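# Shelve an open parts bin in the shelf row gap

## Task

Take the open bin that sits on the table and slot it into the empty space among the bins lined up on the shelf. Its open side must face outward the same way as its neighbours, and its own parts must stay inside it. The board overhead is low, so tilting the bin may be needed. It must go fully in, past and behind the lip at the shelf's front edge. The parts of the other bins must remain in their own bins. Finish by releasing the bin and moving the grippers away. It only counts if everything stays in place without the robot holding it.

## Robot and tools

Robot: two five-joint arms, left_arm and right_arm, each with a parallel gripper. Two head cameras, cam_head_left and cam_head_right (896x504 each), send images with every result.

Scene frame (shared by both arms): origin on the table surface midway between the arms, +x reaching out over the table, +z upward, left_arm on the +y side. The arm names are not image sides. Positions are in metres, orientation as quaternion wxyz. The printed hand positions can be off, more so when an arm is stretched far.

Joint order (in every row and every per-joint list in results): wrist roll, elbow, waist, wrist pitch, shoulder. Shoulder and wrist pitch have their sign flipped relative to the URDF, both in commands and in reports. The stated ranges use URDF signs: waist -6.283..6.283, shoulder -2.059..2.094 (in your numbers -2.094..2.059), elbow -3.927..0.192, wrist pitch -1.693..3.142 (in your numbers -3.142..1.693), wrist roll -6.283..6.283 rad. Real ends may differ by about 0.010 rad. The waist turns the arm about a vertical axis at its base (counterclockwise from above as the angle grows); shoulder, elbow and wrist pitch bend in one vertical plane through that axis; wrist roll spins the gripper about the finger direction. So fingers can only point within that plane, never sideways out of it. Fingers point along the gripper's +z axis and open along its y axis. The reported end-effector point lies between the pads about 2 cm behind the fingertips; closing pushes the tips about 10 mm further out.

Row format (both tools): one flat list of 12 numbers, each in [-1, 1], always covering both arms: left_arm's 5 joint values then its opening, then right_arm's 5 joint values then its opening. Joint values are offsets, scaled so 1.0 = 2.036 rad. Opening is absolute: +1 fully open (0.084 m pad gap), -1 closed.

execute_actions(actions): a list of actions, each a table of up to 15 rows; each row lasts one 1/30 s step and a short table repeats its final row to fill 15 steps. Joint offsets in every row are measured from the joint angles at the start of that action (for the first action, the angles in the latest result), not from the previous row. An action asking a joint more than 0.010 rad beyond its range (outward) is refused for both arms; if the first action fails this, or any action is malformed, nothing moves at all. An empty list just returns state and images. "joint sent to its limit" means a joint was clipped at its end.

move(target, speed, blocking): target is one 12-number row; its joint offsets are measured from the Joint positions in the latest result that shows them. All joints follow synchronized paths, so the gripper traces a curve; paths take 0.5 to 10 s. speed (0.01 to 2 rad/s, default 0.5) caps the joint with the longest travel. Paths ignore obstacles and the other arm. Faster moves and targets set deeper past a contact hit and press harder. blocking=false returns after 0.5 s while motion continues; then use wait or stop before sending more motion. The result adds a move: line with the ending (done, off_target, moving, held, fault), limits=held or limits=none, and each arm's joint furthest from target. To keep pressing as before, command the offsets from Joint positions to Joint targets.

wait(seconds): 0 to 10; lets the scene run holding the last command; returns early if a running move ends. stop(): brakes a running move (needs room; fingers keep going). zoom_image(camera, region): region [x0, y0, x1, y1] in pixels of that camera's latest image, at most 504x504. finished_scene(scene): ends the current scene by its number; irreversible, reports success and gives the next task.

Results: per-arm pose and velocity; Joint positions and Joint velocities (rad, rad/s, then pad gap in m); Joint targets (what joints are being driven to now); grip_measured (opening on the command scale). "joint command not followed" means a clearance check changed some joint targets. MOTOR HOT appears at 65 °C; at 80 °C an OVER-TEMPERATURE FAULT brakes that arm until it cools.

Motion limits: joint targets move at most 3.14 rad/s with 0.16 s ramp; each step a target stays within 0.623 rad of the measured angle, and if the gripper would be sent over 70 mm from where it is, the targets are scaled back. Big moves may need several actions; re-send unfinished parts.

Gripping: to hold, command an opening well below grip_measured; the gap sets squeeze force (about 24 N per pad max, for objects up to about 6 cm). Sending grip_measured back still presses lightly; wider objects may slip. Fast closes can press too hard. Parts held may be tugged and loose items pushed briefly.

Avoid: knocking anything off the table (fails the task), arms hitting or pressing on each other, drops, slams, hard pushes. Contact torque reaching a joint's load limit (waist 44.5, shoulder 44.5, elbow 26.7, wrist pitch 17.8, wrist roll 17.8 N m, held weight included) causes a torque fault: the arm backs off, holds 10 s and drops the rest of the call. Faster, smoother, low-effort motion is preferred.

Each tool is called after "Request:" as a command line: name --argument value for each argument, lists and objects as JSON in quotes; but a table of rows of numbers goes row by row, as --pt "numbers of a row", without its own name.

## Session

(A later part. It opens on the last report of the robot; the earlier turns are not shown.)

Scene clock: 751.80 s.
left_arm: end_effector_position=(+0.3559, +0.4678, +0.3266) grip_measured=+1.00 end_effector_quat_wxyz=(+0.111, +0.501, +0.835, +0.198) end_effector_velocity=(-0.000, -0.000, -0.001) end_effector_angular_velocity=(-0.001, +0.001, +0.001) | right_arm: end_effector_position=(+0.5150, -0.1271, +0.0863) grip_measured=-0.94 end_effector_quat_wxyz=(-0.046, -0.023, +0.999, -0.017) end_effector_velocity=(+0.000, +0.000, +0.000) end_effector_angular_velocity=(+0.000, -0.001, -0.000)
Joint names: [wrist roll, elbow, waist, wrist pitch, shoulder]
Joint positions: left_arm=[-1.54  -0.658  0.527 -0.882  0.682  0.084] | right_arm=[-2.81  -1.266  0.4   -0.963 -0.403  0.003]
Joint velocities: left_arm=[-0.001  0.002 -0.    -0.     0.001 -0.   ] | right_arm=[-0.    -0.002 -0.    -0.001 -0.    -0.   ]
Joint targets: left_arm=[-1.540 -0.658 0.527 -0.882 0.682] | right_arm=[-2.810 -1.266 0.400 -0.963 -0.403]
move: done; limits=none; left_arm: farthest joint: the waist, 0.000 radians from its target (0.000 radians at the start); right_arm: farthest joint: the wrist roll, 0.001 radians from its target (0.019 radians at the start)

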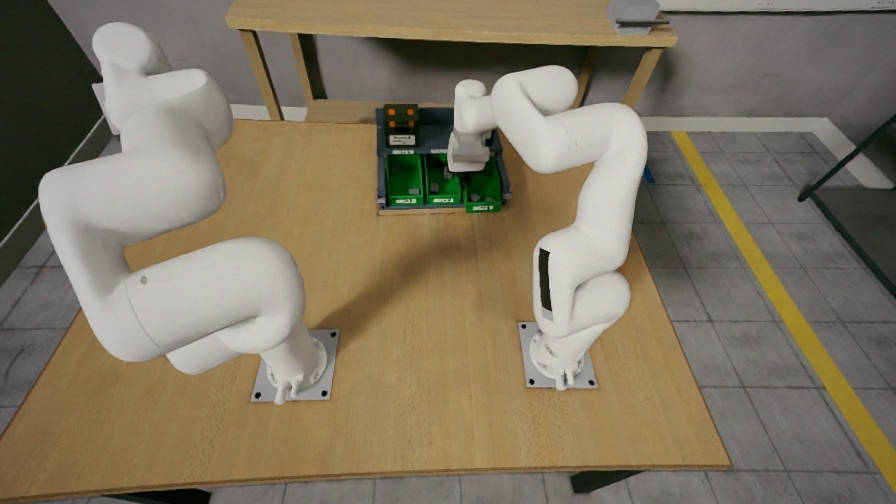

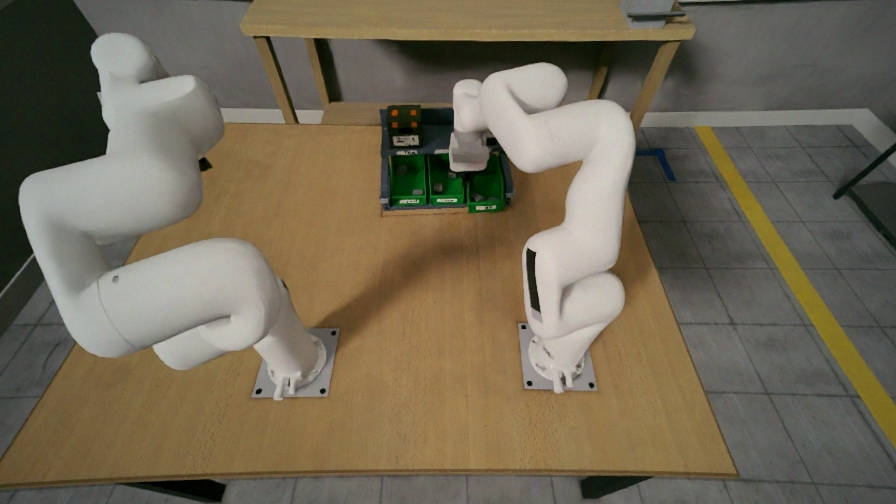

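Request:
move --target '[0,0,0,0,0,1,-0.0047,-0.0332,-0.0045,-0.0115,-0.0217,-1]' --speed 0.05

Request:
zoom_image --camera "cam_head_right" --region '[430, 130, 530, 230]'

Request:
zoom_image --camera "cam_head_left" --region '[430, 130, 530, 230]'

Scene clock: 768.63 s.
left_arm: end_effector_position=(+0.3559, +0.4678, +0.3266) grip_measured=+1.00 end_effector_quat_wxyz=(+0.111, +0.501, +0.835, +0.198) end_effector_velocity=(+0.000, +0.000, +0.001) end_effector_angular_velocity=(+0.002, -0.002, -0.001) | right_arm: end_effector_position=(+0.5300, -0.1264, +0.0863) grip_measured=-0.94 end_effector_quat_wxyz=(-0.047, -0.023, +0.998, -0.017) end_effector_velocity=(+0.000, +0.000, +0.000) end_effector_angular_velocity=(-0.000, +0.000, -0.000)
Joint names: [wrist roll, elbow, waist, wrist pitch, shoulder]
Joint positions: left_arm=[-1.54  -0.658  0.527 -0.882  0.682  0.084] | right_arm=[-2.82  -1.334  0.391 -0.986 -0.447  0.003]
Joint velocities: left_arm=[ 0.001 -0.002  0.    -0.    -0.     0.   ] | right_arm=[ 0.    -0.001  0.    -0.001 -0.    -0.   ]
Joint targets: left_arm=[-1.540 -0.658 0.527 -0.882 0.682] | right_arm=[-2.820 -1.334 0.391 -0.986 -0.447]
move: done; limits=none; left_arm: farthest joint: the waist, 0.000 radians from its target (0.000 radians at the start); right_arm: farthest joint: the waist, 0.000 radians from its target (0.009 radians at the start)

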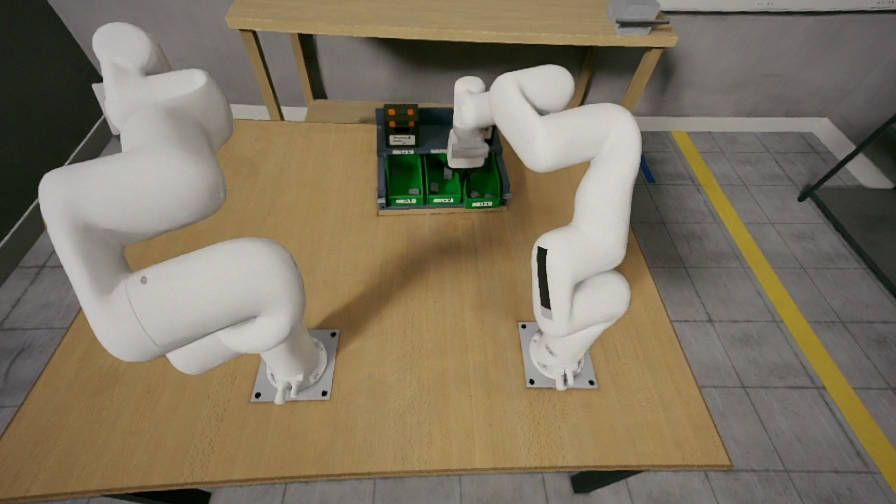

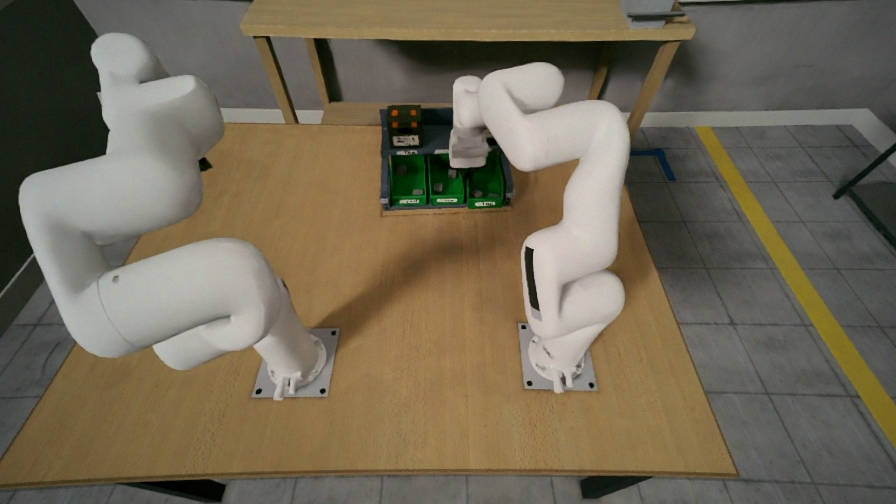

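Region (430, 130, 530, 230) of cam_head_right's 896x504 image, scaled by 5.040, with more detail than that image has.

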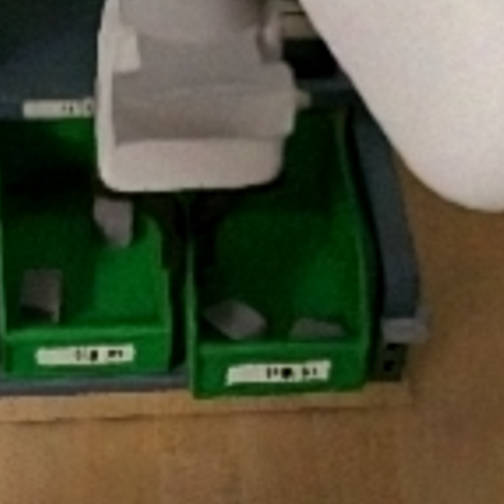

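Region (430, 130, 530, 230) of cam_head_left's 896x504 image, scaled by 5.040, with more detail than that image has.

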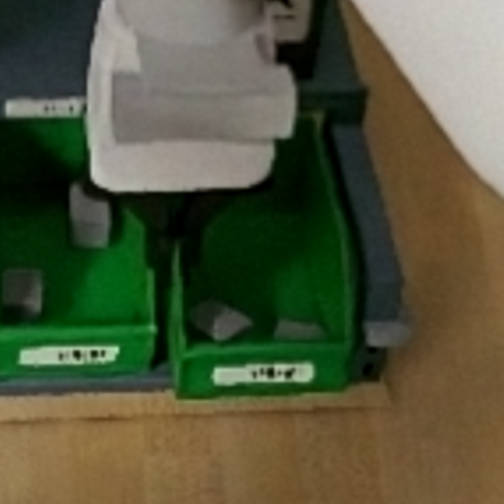

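Request:
move --target '[0,0,0,0,0,1,-0.0023,-0.0185,-0.0023,-0.0066,-0.0119,-1]' --speed 0.04

Request:
zoom_image --camera "cam_head_right" --region '[430, 130, 530, 230]'

Request:
zoom_image --camera "cam_head_left" --region '[430, 130, 530, 230]'

Scene clock: 777.27 s.
left_arm: end_effector_position=(+0.3559, +0.4678, +0.3266) grip_measured=+1.00 end_effector_quat_wxyz=(+0.111, +0.501, +0.835, +0.198) end_effector_velocity=(-0.000, -0.000, +0.000) end_effector_angular_velocity=(+0.000, -0.000, -0.001) | right_arm: end_effector_position=(+0.5380, -0.1260, +0.0863) grip_measured=-0.94 end_effector_quat_wxyz=(-0.047, -0.023, +0.998, -0.017) end_effector_velocity=(+0.000, +0.000, +0.001) end_effector_angular_velocity=(+0.000, -0.001, +0.000)
Joint names: [wrist roll, elbow, waist, wrist pitch, shoulder]
Joint positions: left_arm=[-1.54  -0.658  0.527 -0.882  0.682  0.084] | right_arm=[-2.824 -1.371  0.386 -0.999 -0.471  0.003]
Joint velocities: left_arm=[ 0.     0.    -0.    -0.     0.001  0.   ] | right_arm=[-0.    -0.001 -0.    -0.001  0.001 -0.   ]
Joint targets: left_arm=[-1.540 -0.658 0.527 -0.882 0.682] | right_arm=[-2.824 -1.371 0.386 -0.999 -0.471]
move: done; limits=none; left_arm: farthest joint: the waist, 0.000 radians from its target (0.000 radians at the start); right_arm: farthest joint: the waist, 0.000 radians from its target (0.005 radians at the start)

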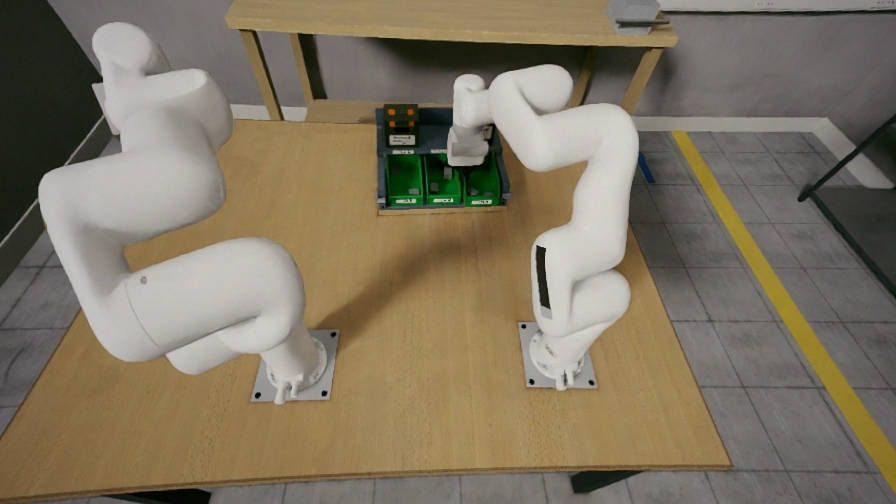

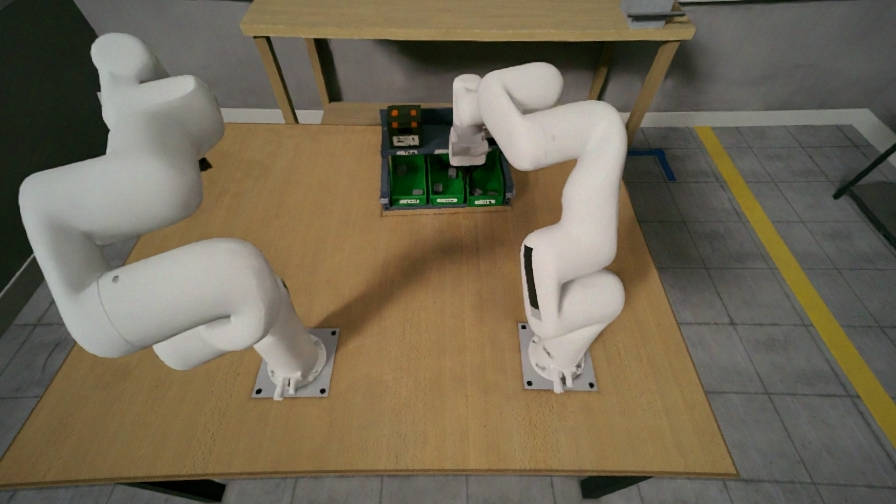

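Region (430, 130, 530, 230) of cam_head_right's 896x504 image, scaled by 5.040, with more detail than that image has.

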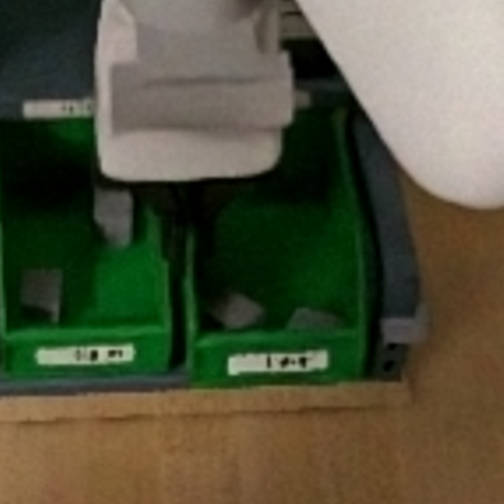

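Region (430, 130, 530, 230) of cam_head_left's 896x504 image, scaled by 5.040, with more detail than that image has.

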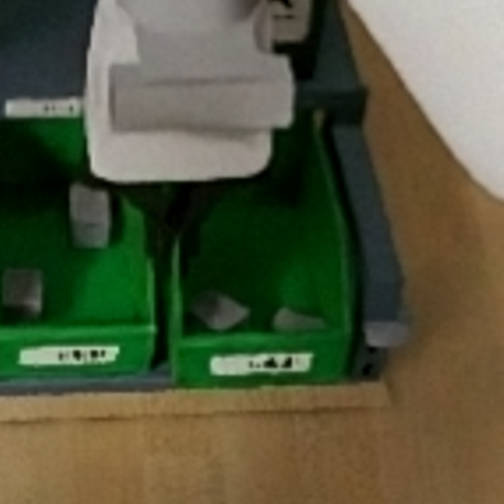

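Request:
move --target '[0,0,0,0,0,1,-0.0047,-0.0192,-0.0047,0.0116,-0.0165,-1]' --speed 0.03

Request:
zoom_image --camera "cam_head_right" --region '[430, 130, 530, 230]'

Request:
zoom_image --camera "cam_head_left" --region '[430, 130, 530, 230]'

Scene clock: 793.50 s.
left_arm: end_effector_position=(+0.3559, +0.4678, +0.3266) grip_measured=+1.00 end_effector_quat_wxyz=(+0.111, +0.501, +0.835, +0.198) end_effector_velocity=(+0.000, +0.000, +0.001) end_effector_angular_velocity=(+0.002, -0.001, -0.002) | right_arm: end_effector_position=(+0.5530, -0.1254, +0.0839) grip_measured=-0.94 end_effector_quat_wxyz=(-0.036, -0.024, +0.999, -0.012) end_effector_velocity=(+0.001, -0.001, -0.001) end_effector_angular_velocity=(-0.001, +0.004, -0.003)
Joint names: [wrist roll, elbow, waist, wrist pitch, shoulder]
Joint positions: left_arm=[-1.54  -0.658  0.527 -0.882  0.682  0.084] | right_arm=[-2.834 -1.41   0.378 -0.982 -0.503  0.003]
Joint velocities: left_arm=[ 0.002 -0.002  0.    -0.    -0.    -0.   ] | right_arm=[ 0.001 -0.008 -0.002 -0.006 -0.005 -0.   ]
Joint targets: left_arm=[-1.540 -0.658 0.527 -0.882 0.682] | right_arm=[-2.834 -1.410 0.377 -0.976 -0.505]
move: done; limits=none; left_arm: farthest joint: the waist, 0.000 radians from its target (0.000 radians at the start); right_arm: farthest joint: the wrist pitch, 0.007 radians from its target (0.024 radians at the start)

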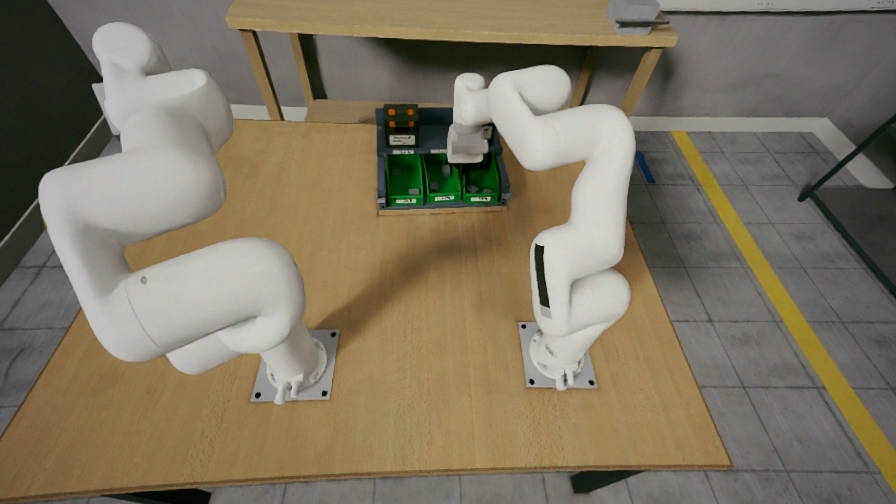

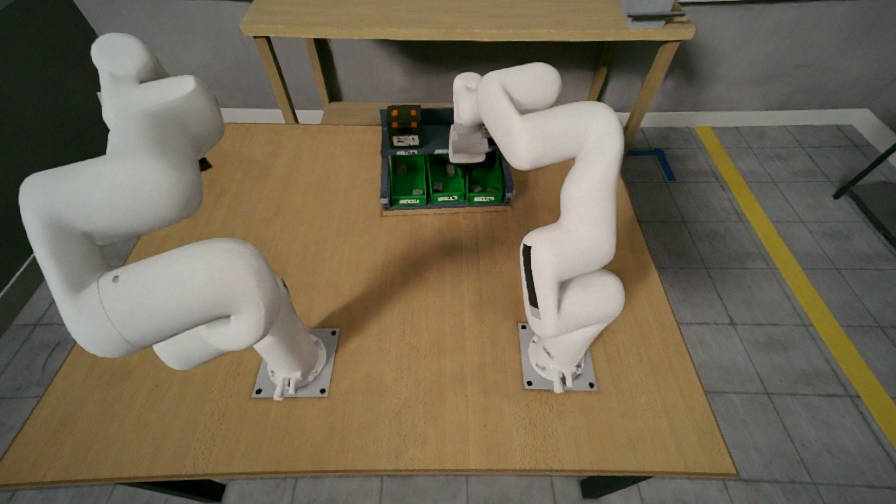

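Region (430, 130, 530, 230) of cam_head_right's 896x504 image, scaled by 5.040, with more detail than that image has.

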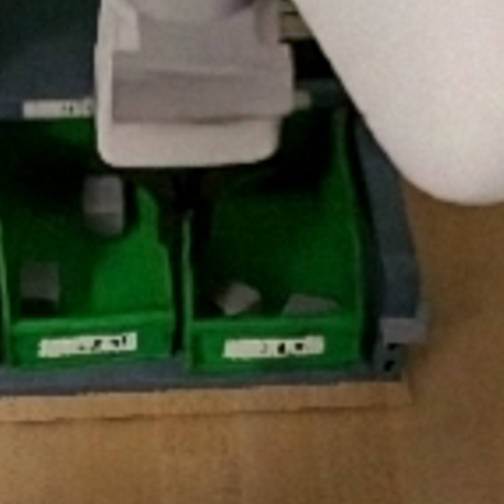

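Region (430, 130, 530, 230) of cam_head_left's 896x504 image, scaled by 5.040, with more detail than that image has.

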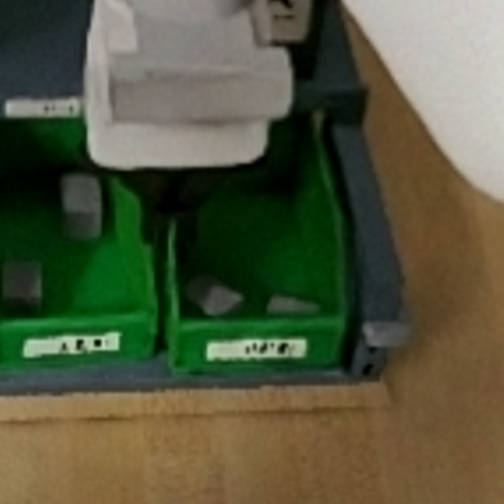

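Request:
move --target '[0,0,0,0,0,1,-0.0050,0.0051,-0.0050,0.0018,0.0033,-1]' --speed 0.02

Request:
zoom_image --camera "cam_head_right" --region '[420, 130, 520, 230]'

Request:
zoom_image --camera "cam_head_left" --region '[420, 130, 520, 230]'

Scene clock: 807.23 s.
left_arm: end_effector_position=(+0.3559, +0.4678, +0.3266) grip_measured=+1.00 end_effector_quat_wxyz=(+0.111, +0.501, +0.835, +0.198) end_effector_velocity=(-0.000, -0.000, -0.000) end_effector_angular_velocity=(-0.001, -0.000, +0.002) | right_arm: end_effector_position=(+0.5530, -0.1317, +0.0835) grip_measured=-0.94 end_effector_quat_wxyz=(-0.036, -0.024, +0.999, -0.012) end_effector_velocity=(-0.000, +0.001, +0.000) end_effector_angular_velocity=(+0.000, -0.001, +0.002)
Joint names: [wrist roll, elbow, waist, wrist pitch, shoulder]
Joint positions: left_arm=[-1.54  -0.658  0.527 -0.882  0.682  0.084] | right_arm=[-2.844 -1.399  0.367 -0.978 -0.497  0.003]
Joint velocities: left_arm=[-0.002  0.001 -0.     0.     0.001 -0.   ] | right_arm=[-0.001  0.001  0.002  0.001  0.001 -0.   ]
Joint targets: left_arm=[-1.540 -0.658 0.527 -0.882 0.682] | right_arm=[-2.844 -1.399 0.368 -0.979 -0.496]
move: done; limits=none; left_arm: farthest joint: the waist, 0.000 radians from its target (0.000 radians at the start); right_arm: farthest joint: the waist, 0.001 radians from its target (0.009 radians at the start)

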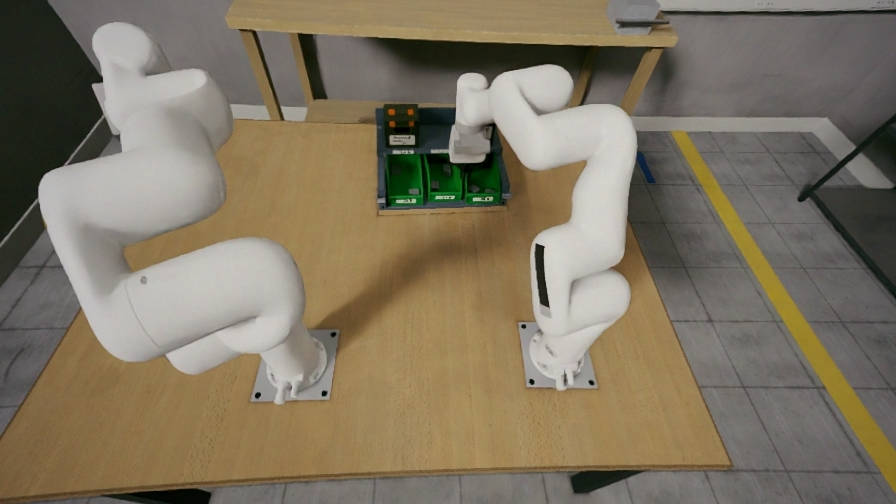

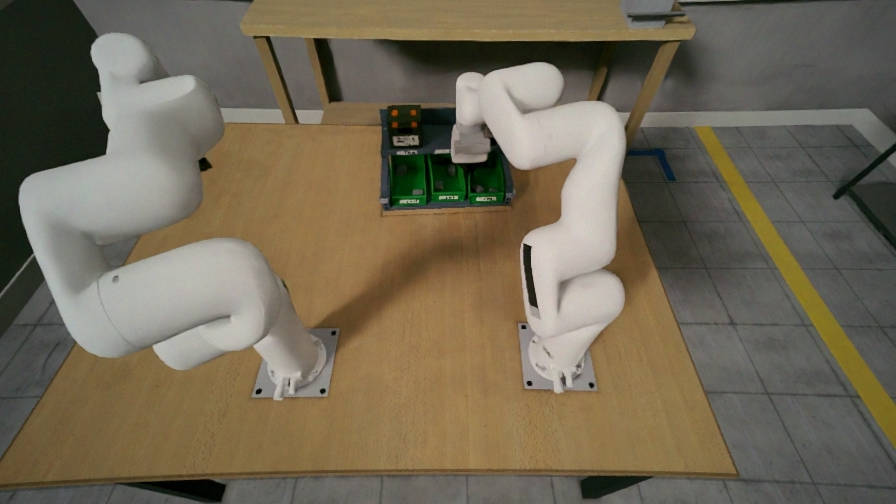

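Region (420, 130, 520, 230) of cam_head_right's 896x504 image, scaled by 5.040, with more detail than that image has.

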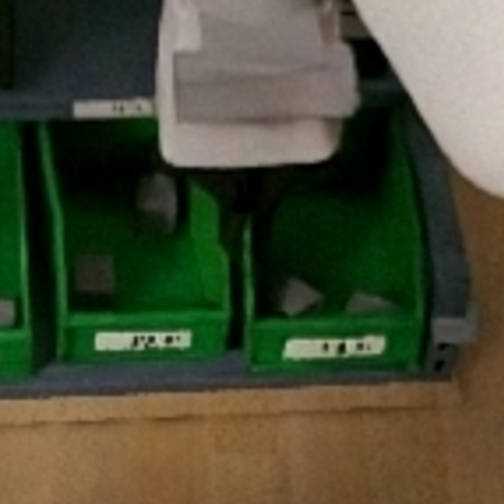

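Region (420, 130, 520, 230) of cam_head_left's 896x504 image, scaled by 5.040, with more detail than that image has.

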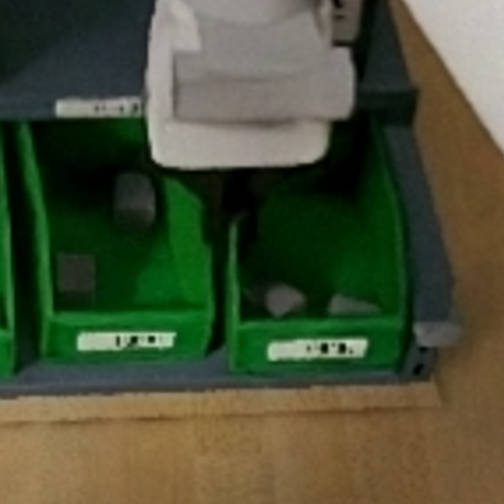

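Request:
move --target '[0,0,0,0,0,1,0.0028,0.0242,0.0028,0.0116,0.0126,-1]' --speed 0.05

Request:
zoom_image --camera "cam_head_left" --region '[420, 130, 520, 230]'

Scene clock: 843.57 s.
left_arm: end_effector_position=(+0.3559, +0.4678, +0.3266) grip_measured=+1.00 end_effector_quat_wxyz=(+0.111, +0.501, +0.835, +0.198) end_effector_velocity=(+0.000, -0.000, -0.001) end_effector_angular_velocity=(-0.001, +0.002, -0.001) | right_arm: end_effector_position=(+0.5426, -0.1323, +0.0799) grip_measured=-0.94 end_effector_quat_wxyz=(-0.037, -0.023, +0.999, -0.013) end_effector_velocity=(-0.000, +0.001, +0.001) end_effector_angular_velocity=(+0.000, -0.001, +0.003)
Joint names: [wrist roll, elbow, waist, wrist pitch, shoulder]
Joint positions: left_arm=[-1.54  -0.658  0.527 -0.882  0.682  0.084] | right_arm=[-2.839 -1.349  0.373 -0.955 -0.472  0.003]
Joint velocities: left_arm=[-0.     0.001 -0.001  0.    -0.002 -0.   ] | right_arm=[-0.001  0.001  0.002 -0.001  0.002 -0.   ]
Joint targets: left_arm=[-1.540 -0.658 0.527 -0.882 0.682] | right_arm=[-2.839 -1.350 0.373 -0.955 -0.471]
move: done; limits=none; left_arm: farthest joint: the waist, 0.000 radians from its target (0.000 radians at the start); right_arm: farthest joint: the shoulder, 0.001 radians from its target (0.025 radians at the start)

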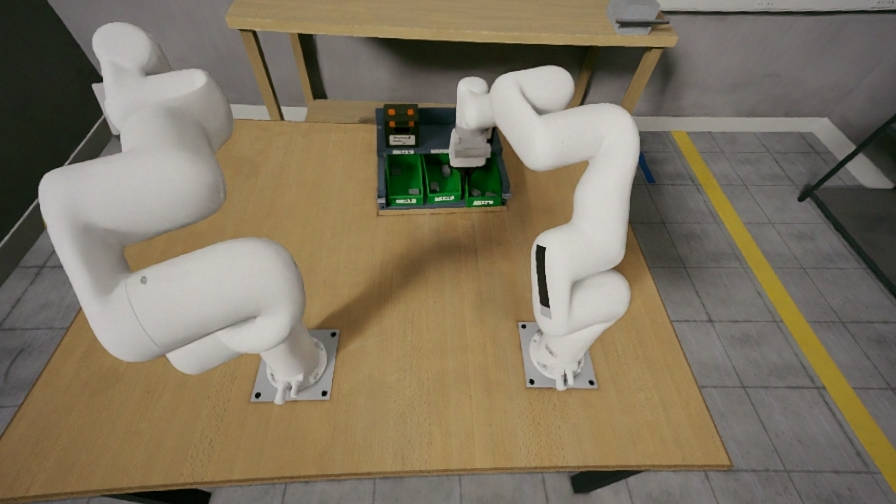

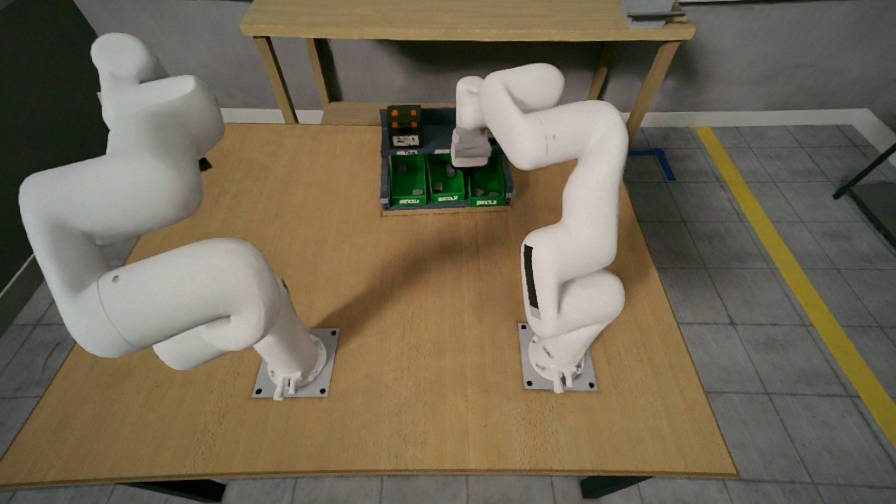

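Region (420, 130, 520, 230) of cam_head_left's 896x504 image, scaled by 5.040, with more detail than that image has.

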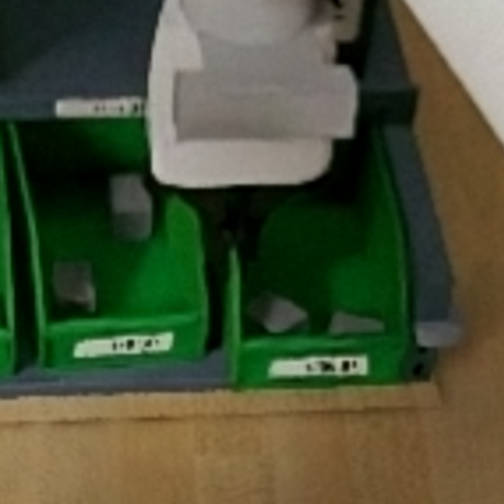

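Request:
move --target '[0,0,0,0,0,1,0,0.0005,0,0.0022,-0.0012,-1]' --speed 0.015

Request:
zoom_image --camera "cam_head_left" --region '[420, 130, 520, 230]'

Scene clock: 847.40 s.
left_arm: end_effector_position=(+0.3559, +0.4678, +0.3266) grip_measured=+1.00 end_effector_quat_wxyz=(+0.111, +0.501, +0.835, +0.198) end_effector_velocity=(+0.000, +0.000, +0.001) end_effector_angular_velocity=(+0.001, -0.001, -0.001) | right_arm: end_effector_position=(+0.5433, -0.1320, +0.0791) grip_measured=-0.94 end_effector_quat_wxyz=(-0.036, -0.023, +0.999, -0.012) end_effector_velocity=(+0.000, -0.000, -0.001) end_effector_angular_velocity=(+0.000, -0.000, -0.001)
Joint names: [wrist roll, elbow, waist, wrist pitch, shoulder]
Joint positions: left_arm=[-1.54  -0.658  0.527 -0.882  0.682  0.084] | right_arm=[-2.838 -1.349  0.373 -0.95  -0.474  0.003]
Joint velocities: left_arm=[ 0.002 -0.001  0.     0.     0.001 -0.   ] | right_arm=[ 0.001  0.    -0.     0.002 -0.001 -0.   ]
Joint targets: left_arm=[-1.540 -0.658 0.527 -0.882 0.682] | right_arm=[-2.839 -1.348 0.373 -0.950 -0.475]
move: done; limits=none; left_arm: farthest joint: the waist, 0.000 radians from its target (0.000 radians at the start); right_arm: farthest joint: the elbow, 0.001 radians from its target (0.002 radians at the start)

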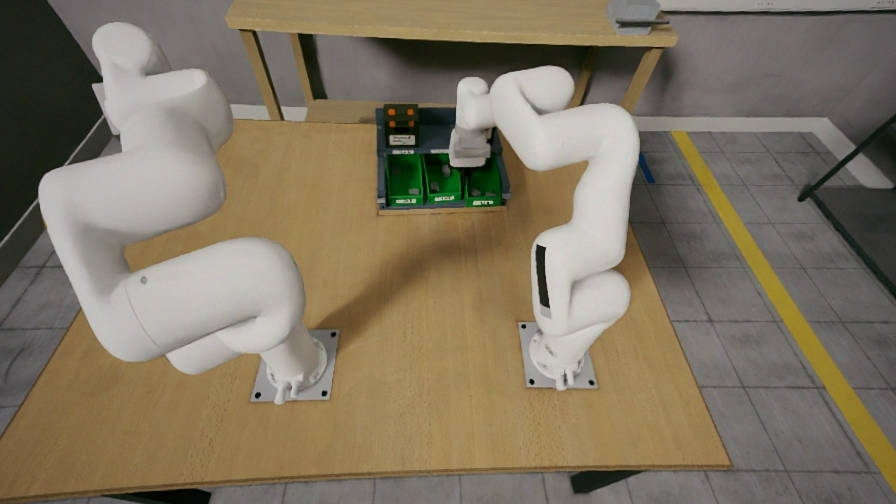

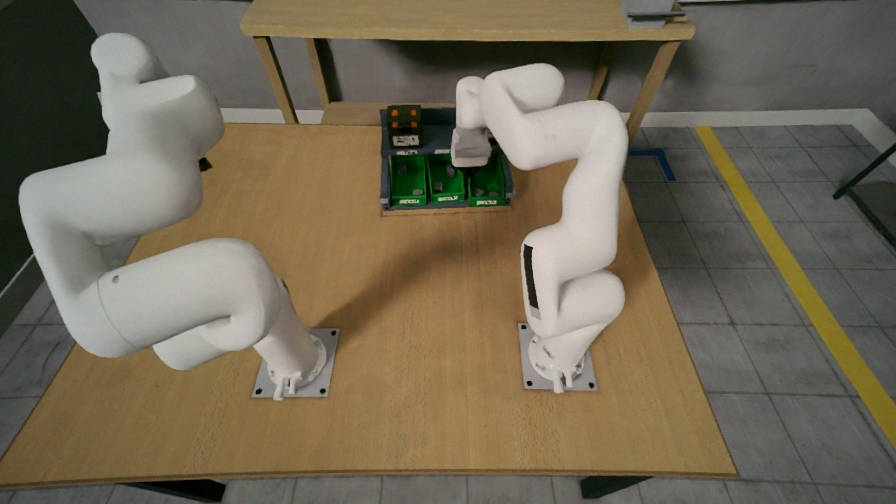

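Region (420, 130, 520, 230) of cam_head_left's 896x504 image, scaled by 5.040, with more detail than that image has.

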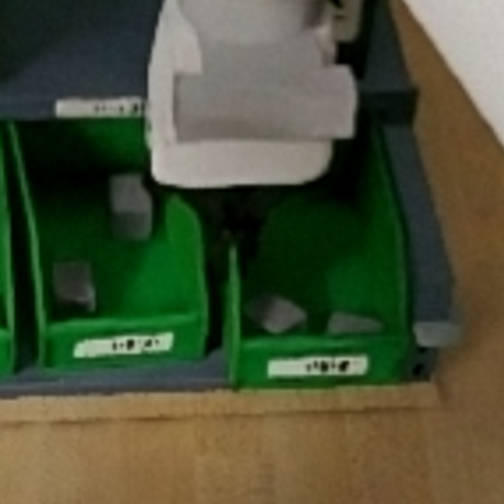

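Request:
execute_actions --actions '[[[0,0,0,0,0,1,0,0,0,0,0,-0.96],[0,0,0,0,0,1,0,0,0,0,0,-0.94],[0,0,0,0,0,1,0,0,0,0,0,-0.92],[0,0,0,0,0,1,0,0,0,0,0,-0.90],[0,0,0,0,0,1,0,0,0,0,0,-0.88],[0,0,0,0,0,1,0,0,0,0,0,-0.86],[0,0,0,0,0,1,0,0,0,0,0,-0.84],[0,0,0,0,0,1,0,0,0,0,0,-0.82],[0,0,0,0,0,1,0,0,0,0,0,-0.80],[0,0,0,0,0,1,0,0,0,0,0,-0.78],[0,0,0,0,0,1,0,0,0,0,0,-0.76],[0,0,0,0,0,1,0,0,0,0,0,-0.74],[0,0,0,0,0,1,0,0,0,0,0,-0.72],[0,0,0,0,0,1,0,0,0,0,0,-0.72],[0,0,0,0,0,1,0,0,0,0,0,-0.72]]]'

Request:
zoom_image --camera "cam_head_left" --region '[420, 130, 520, 230]'

Scene clock: 854.10 s.
left_arm: end_effector_position=(+0.3559, +0.4678, +0.3266) grip_measured=+1.00 end_effector_quat_wxyz=(+0.111, +0.501, +0.835, +0.198) end_effector_velocity=(+0.000, +0.000, +0.001) end_effector_angular_velocity=(+0.000, -0.001, +0.001) | right_arm: end_effector_position=(+0.5433, -0.1321, +0.0792) grip_measured=-0.74 end_effector_quat_wxyz=(-0.036, -0.023, +0.999, -0.012) end_effector_velocity=(+0.000, +0.001, +0.000) end_effector_angular_velocity=(+0.001, -0.002, +0.002)
Joint names: [wrist roll, elbow, waist, wrist pitch, shoulder]
Joint positions: left_arm=[-1.54  -0.658  0.527 -0.882  0.682  0.084] | right_arm=[-2.838 -1.349  0.372 -0.95  -0.474  0.011]
Joint velocities: left_arm=[-0.    -0.002  0.001  0.    -0.001 -0.   ] | right_arm=[-0.001 -0.     0.001  0.002 -0.     0.   ]
Joint targets: left_arm=[-1.540 -0.658 0.527 -0.882 0.682] | right_arm=[-2.838 -1.349 0.373 -0.950 -0.474]

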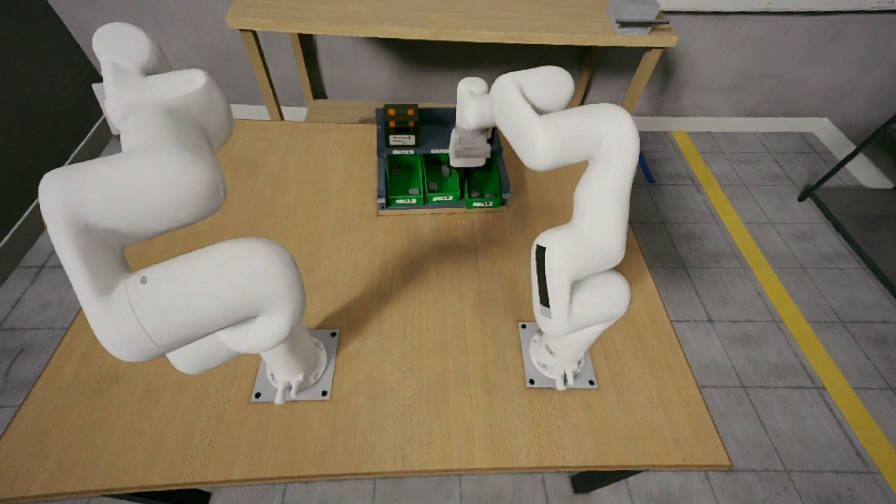

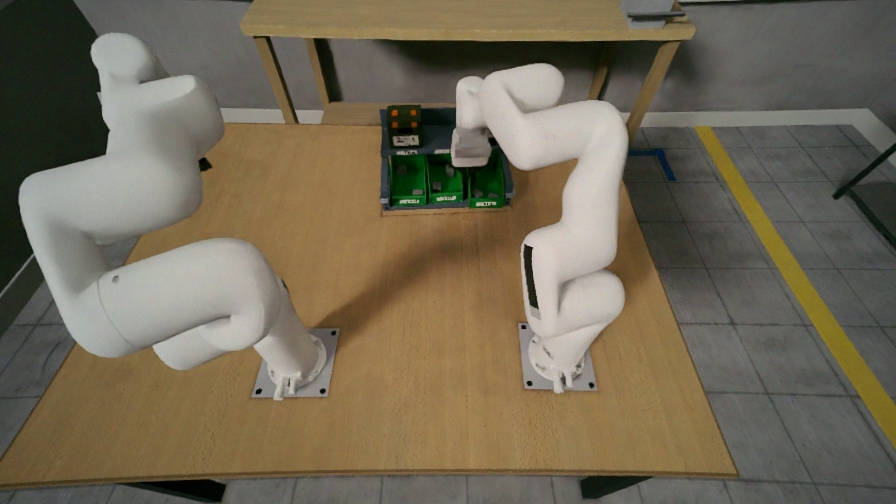

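Region (420, 130, 520, 230) of cam_head_left's 896x504 image, scaled by 5.040, with more detail than that image has.

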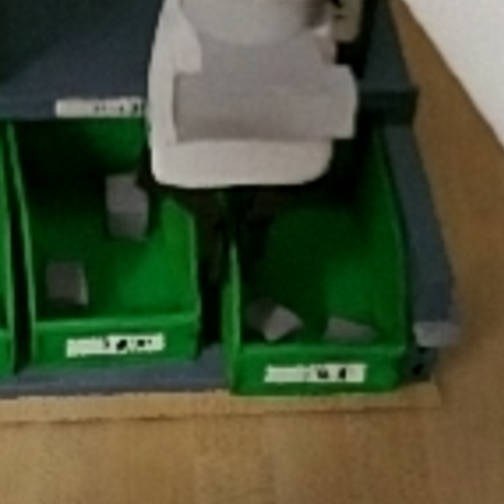

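Request:
move --target '[0,0,0,0,0,1,0.0013,-0.0056,0.0016,-0.0351,0.0295,-0.74]' --speed 0.15

Scene clock: 890.63 s.
left_arm: end_effector_position=(+0.3559, +0.4678, +0.3266) grip_measured=+1.00 end_effector_quat_wxyz=(+0.111, +0.501, +0.835, +0.198) end_effector_velocity=(-0.000, +0.000, -0.000) end_effector_angular_velocity=(+0.001, +0.001, -0.002) | right_arm: end_effector_position=(+0.5393, -0.1317, +0.1118) grip_measured=-0.76 end_effector_quat_wxyz=(-0.036, -0.024, +0.999, -0.012) end_effector_velocity=(+0.001, +0.000, +0.002) end_effector_angular_velocity=(+0.001, -0.004, +0.000)
Joint names: [wrist roll, elbow, waist, wrist pitch, shoulder]
Joint positions: left_arm=[-1.54  -0.658  0.527 -0.882  0.682  0.084] | right_arm=[-2.836 -1.36   0.376 -1.022 -0.414  0.011]
Joint velocities: left_arm=[ 0.003  0.     0.    -0.    -0.     0.   ] | right_arm=[-0.    -0.002  0.    -0.     0.002 -0.   ]
Joint targets: left_arm=[-1.540 -0.658 0.527 -0.882 0.682] | right_arm=[-2.836 -1.360 0.376 -1.022 -0.414]
move: done; limits=none; left_arm: farthest joint: the waist, 0.000 radians from its target (0.000 radians at the start); right_arm: farthest joint: the waist, 0.000 radians from its target (0.003 radians at the start)

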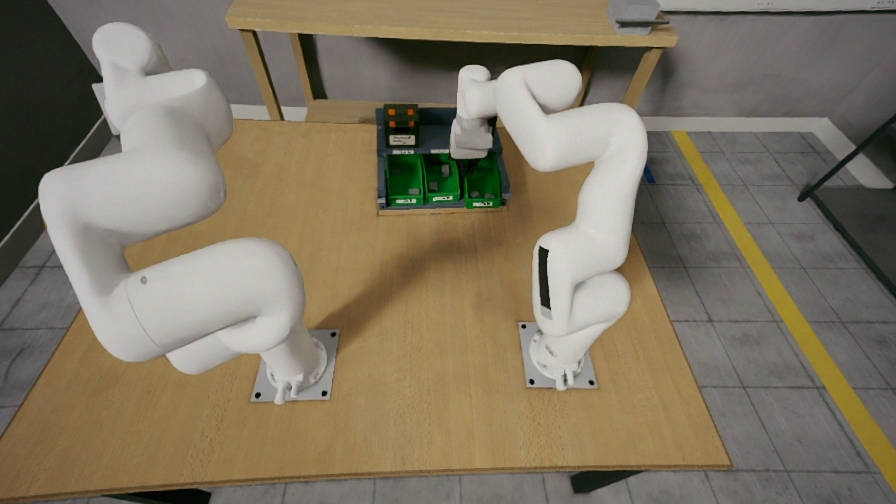

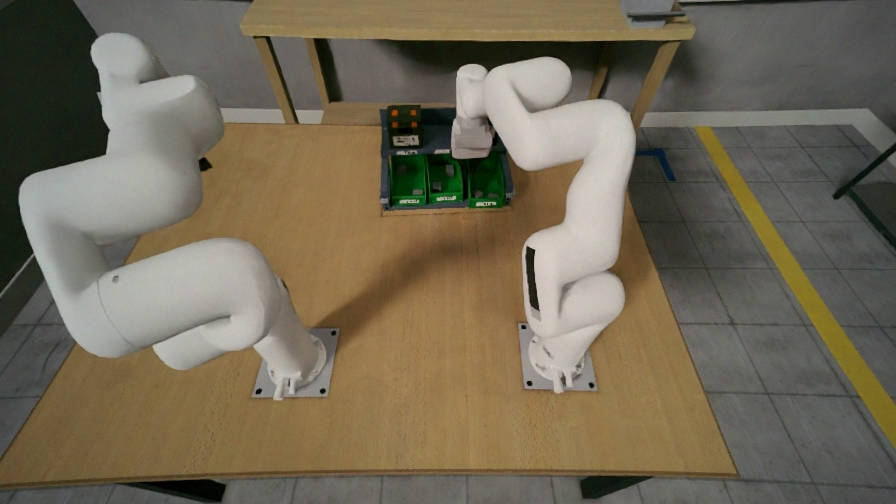

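Request:
zoom_image --camera "cam_head_left" --region '[420, 130, 520, 230]'

Request:
zoom_image --camera "cam_head_right" --region '[420, 130, 520, 230]'

Region (420, 130, 520, 230) of cam_head_left's 896x504 image, scaled by 5.040, with more detail than that image has.

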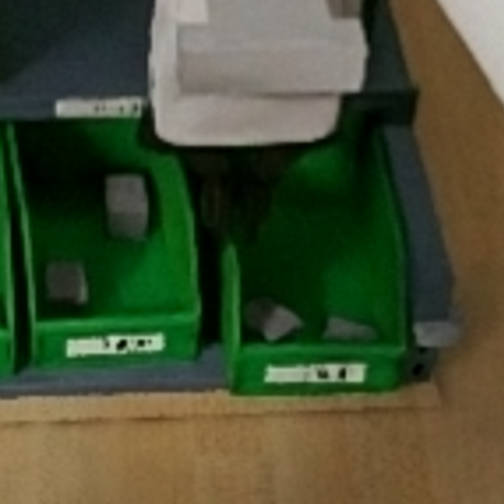

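Region (420, 130, 520, 230) of cam_head_right's 896x504 image, scaled by 5.040, with more detail than that image has.

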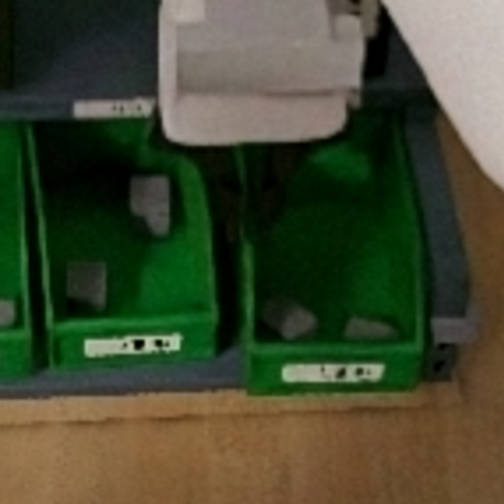

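Request:
execute_actions --actions '[]'

Scene clock: 911.50 s.
left_arm: end_effector_position=(+0.3559, +0.4678, +0.3266) grip_measured=+1.00 end_effector_quat_wxyz=(+0.111, +0.501, +0.835, +0.198) end_effector_velocity=(+0.000, -0.000, +0.001) end_effector_angular_velocity=(+0.000, -0.001, -0.000) | right_arm: end_effector_position=(+0.5395, -0.1316, +0.1122) grip_measured=-0.76 end_effector_quat_wxyz=(-0.036, -0.024, +0.999, -0.012) end_effector_velocity=(-0.000, -0.000, +0.000) end_effector_angular_velocity=(-0.000, -0.000, -0.000)
Joint names: [wrist roll, elbow, waist, wrist pitch, shoulder]
Joint positions: left_arm=[-1.54  -0.658  0.527 -0.882  0.682  0.084] | right_arm=[-2.836 -1.36   0.376 -1.022 -0.414  0.011]
Joint velocities: left_arm=[-0.    -0.001 -0.001  0.     0.     0.   ] | right_arm=[ 0.  0.  0.  0.  0. -0.]
Joint targets: left_arm=[-1.540 -0.658 0.527 -0.882 0.682] | right_arm=[-2.836 -1.360 0.376 -1.022 -0.414]

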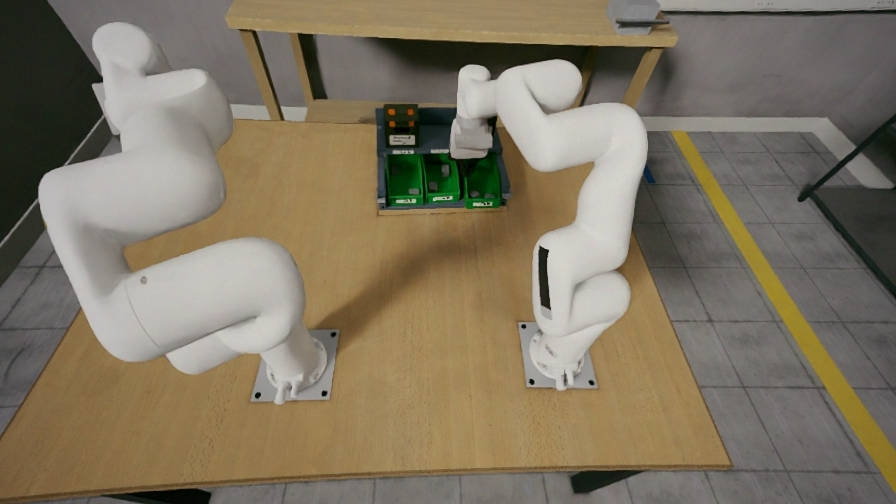

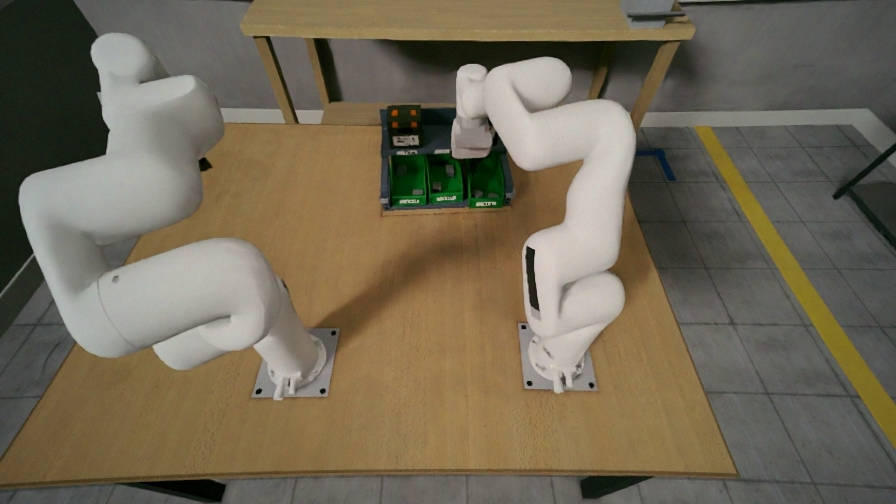

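Request:
move --target '[0,0,0,0,0,1,-0.0078,0.3379,-0.0084,0.2595,0.1894,-0.32]' --speed 0.7

Scene clock: 926.73 s.
left_arm: end_effector_position=(+0.3559, +0.4678, +0.3266) grip_measured=+1.00 end_effector_quat_wxyz=(+0.111, +0.501, +0.835, +0.198) end_effector_velocity=(-0.000, -0.000, -0.001) end_effector_angular_velocity=(-0.001, +0.002, -0.000) | right_arm: end_effector_position=(+0.4471, -0.1737, +0.0854) grip_measured=-0.34 end_effector_quat_wxyz=(+0.072, -0.023, +0.997, +0.023) end_effector_velocity=(-0.001, -0.001, -0.001) end_effector_angular_velocity=(-0.001, +0.002, -0.000)
Joint names: [wrist roll, elbow, waist, wrist pitch, shoulder]
Joint positions: left_arm=[-1.54  -0.658  0.527 -0.882  0.682  0.084] | right_arm=[-2.852 -0.673  0.359 -0.494 -0.029  0.029]
Joint velocities: left_arm=[ 0.     0.002  0.     0.    -0.    -0.   ] | right_arm=[ 0.     0.005 -0.     0.001  0.002 -0.   ]
Joint targets: left_arm=[-1.540 -0.658 0.527 -0.882 0.682] | right_arm=[-2.852 -0.672 0.359 -0.493 -0.028]
move: done; limits=none; left_arm: farthest joint: the waist, 0.000 radians from its target (0.000 radians at the start); right_arm: farthest joint: the elbow, 0.001 radians from its target (0.688 radians at the start)

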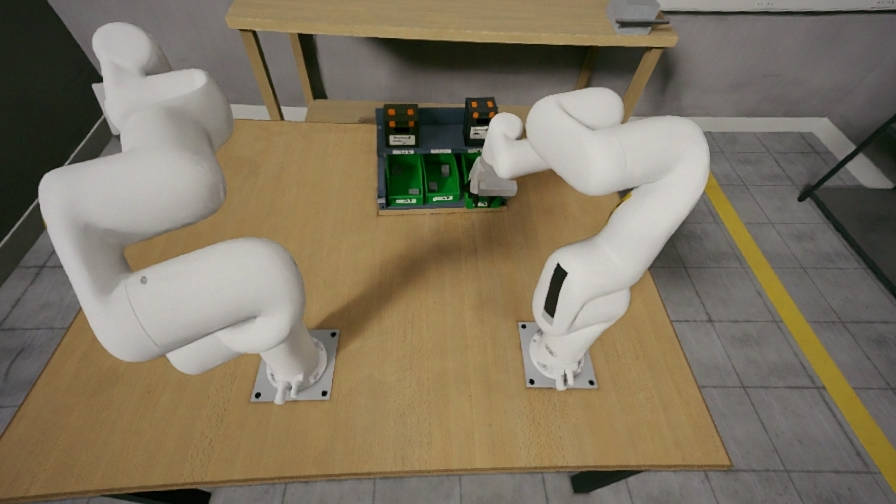

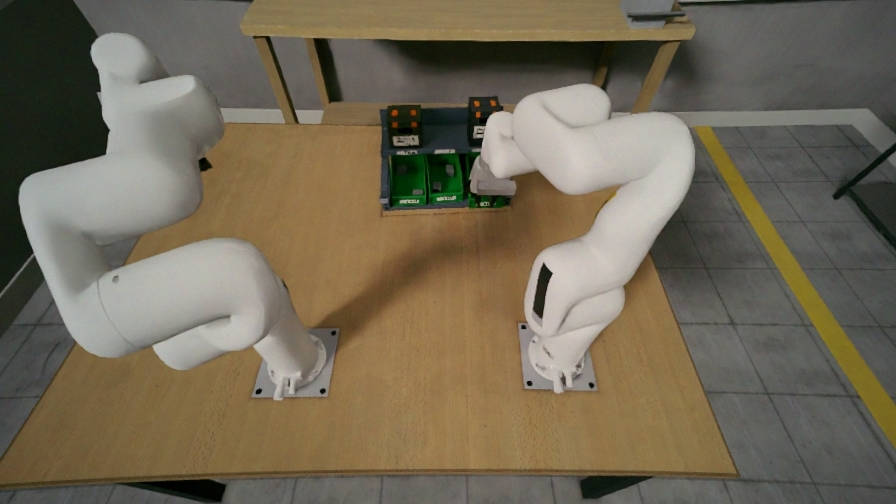

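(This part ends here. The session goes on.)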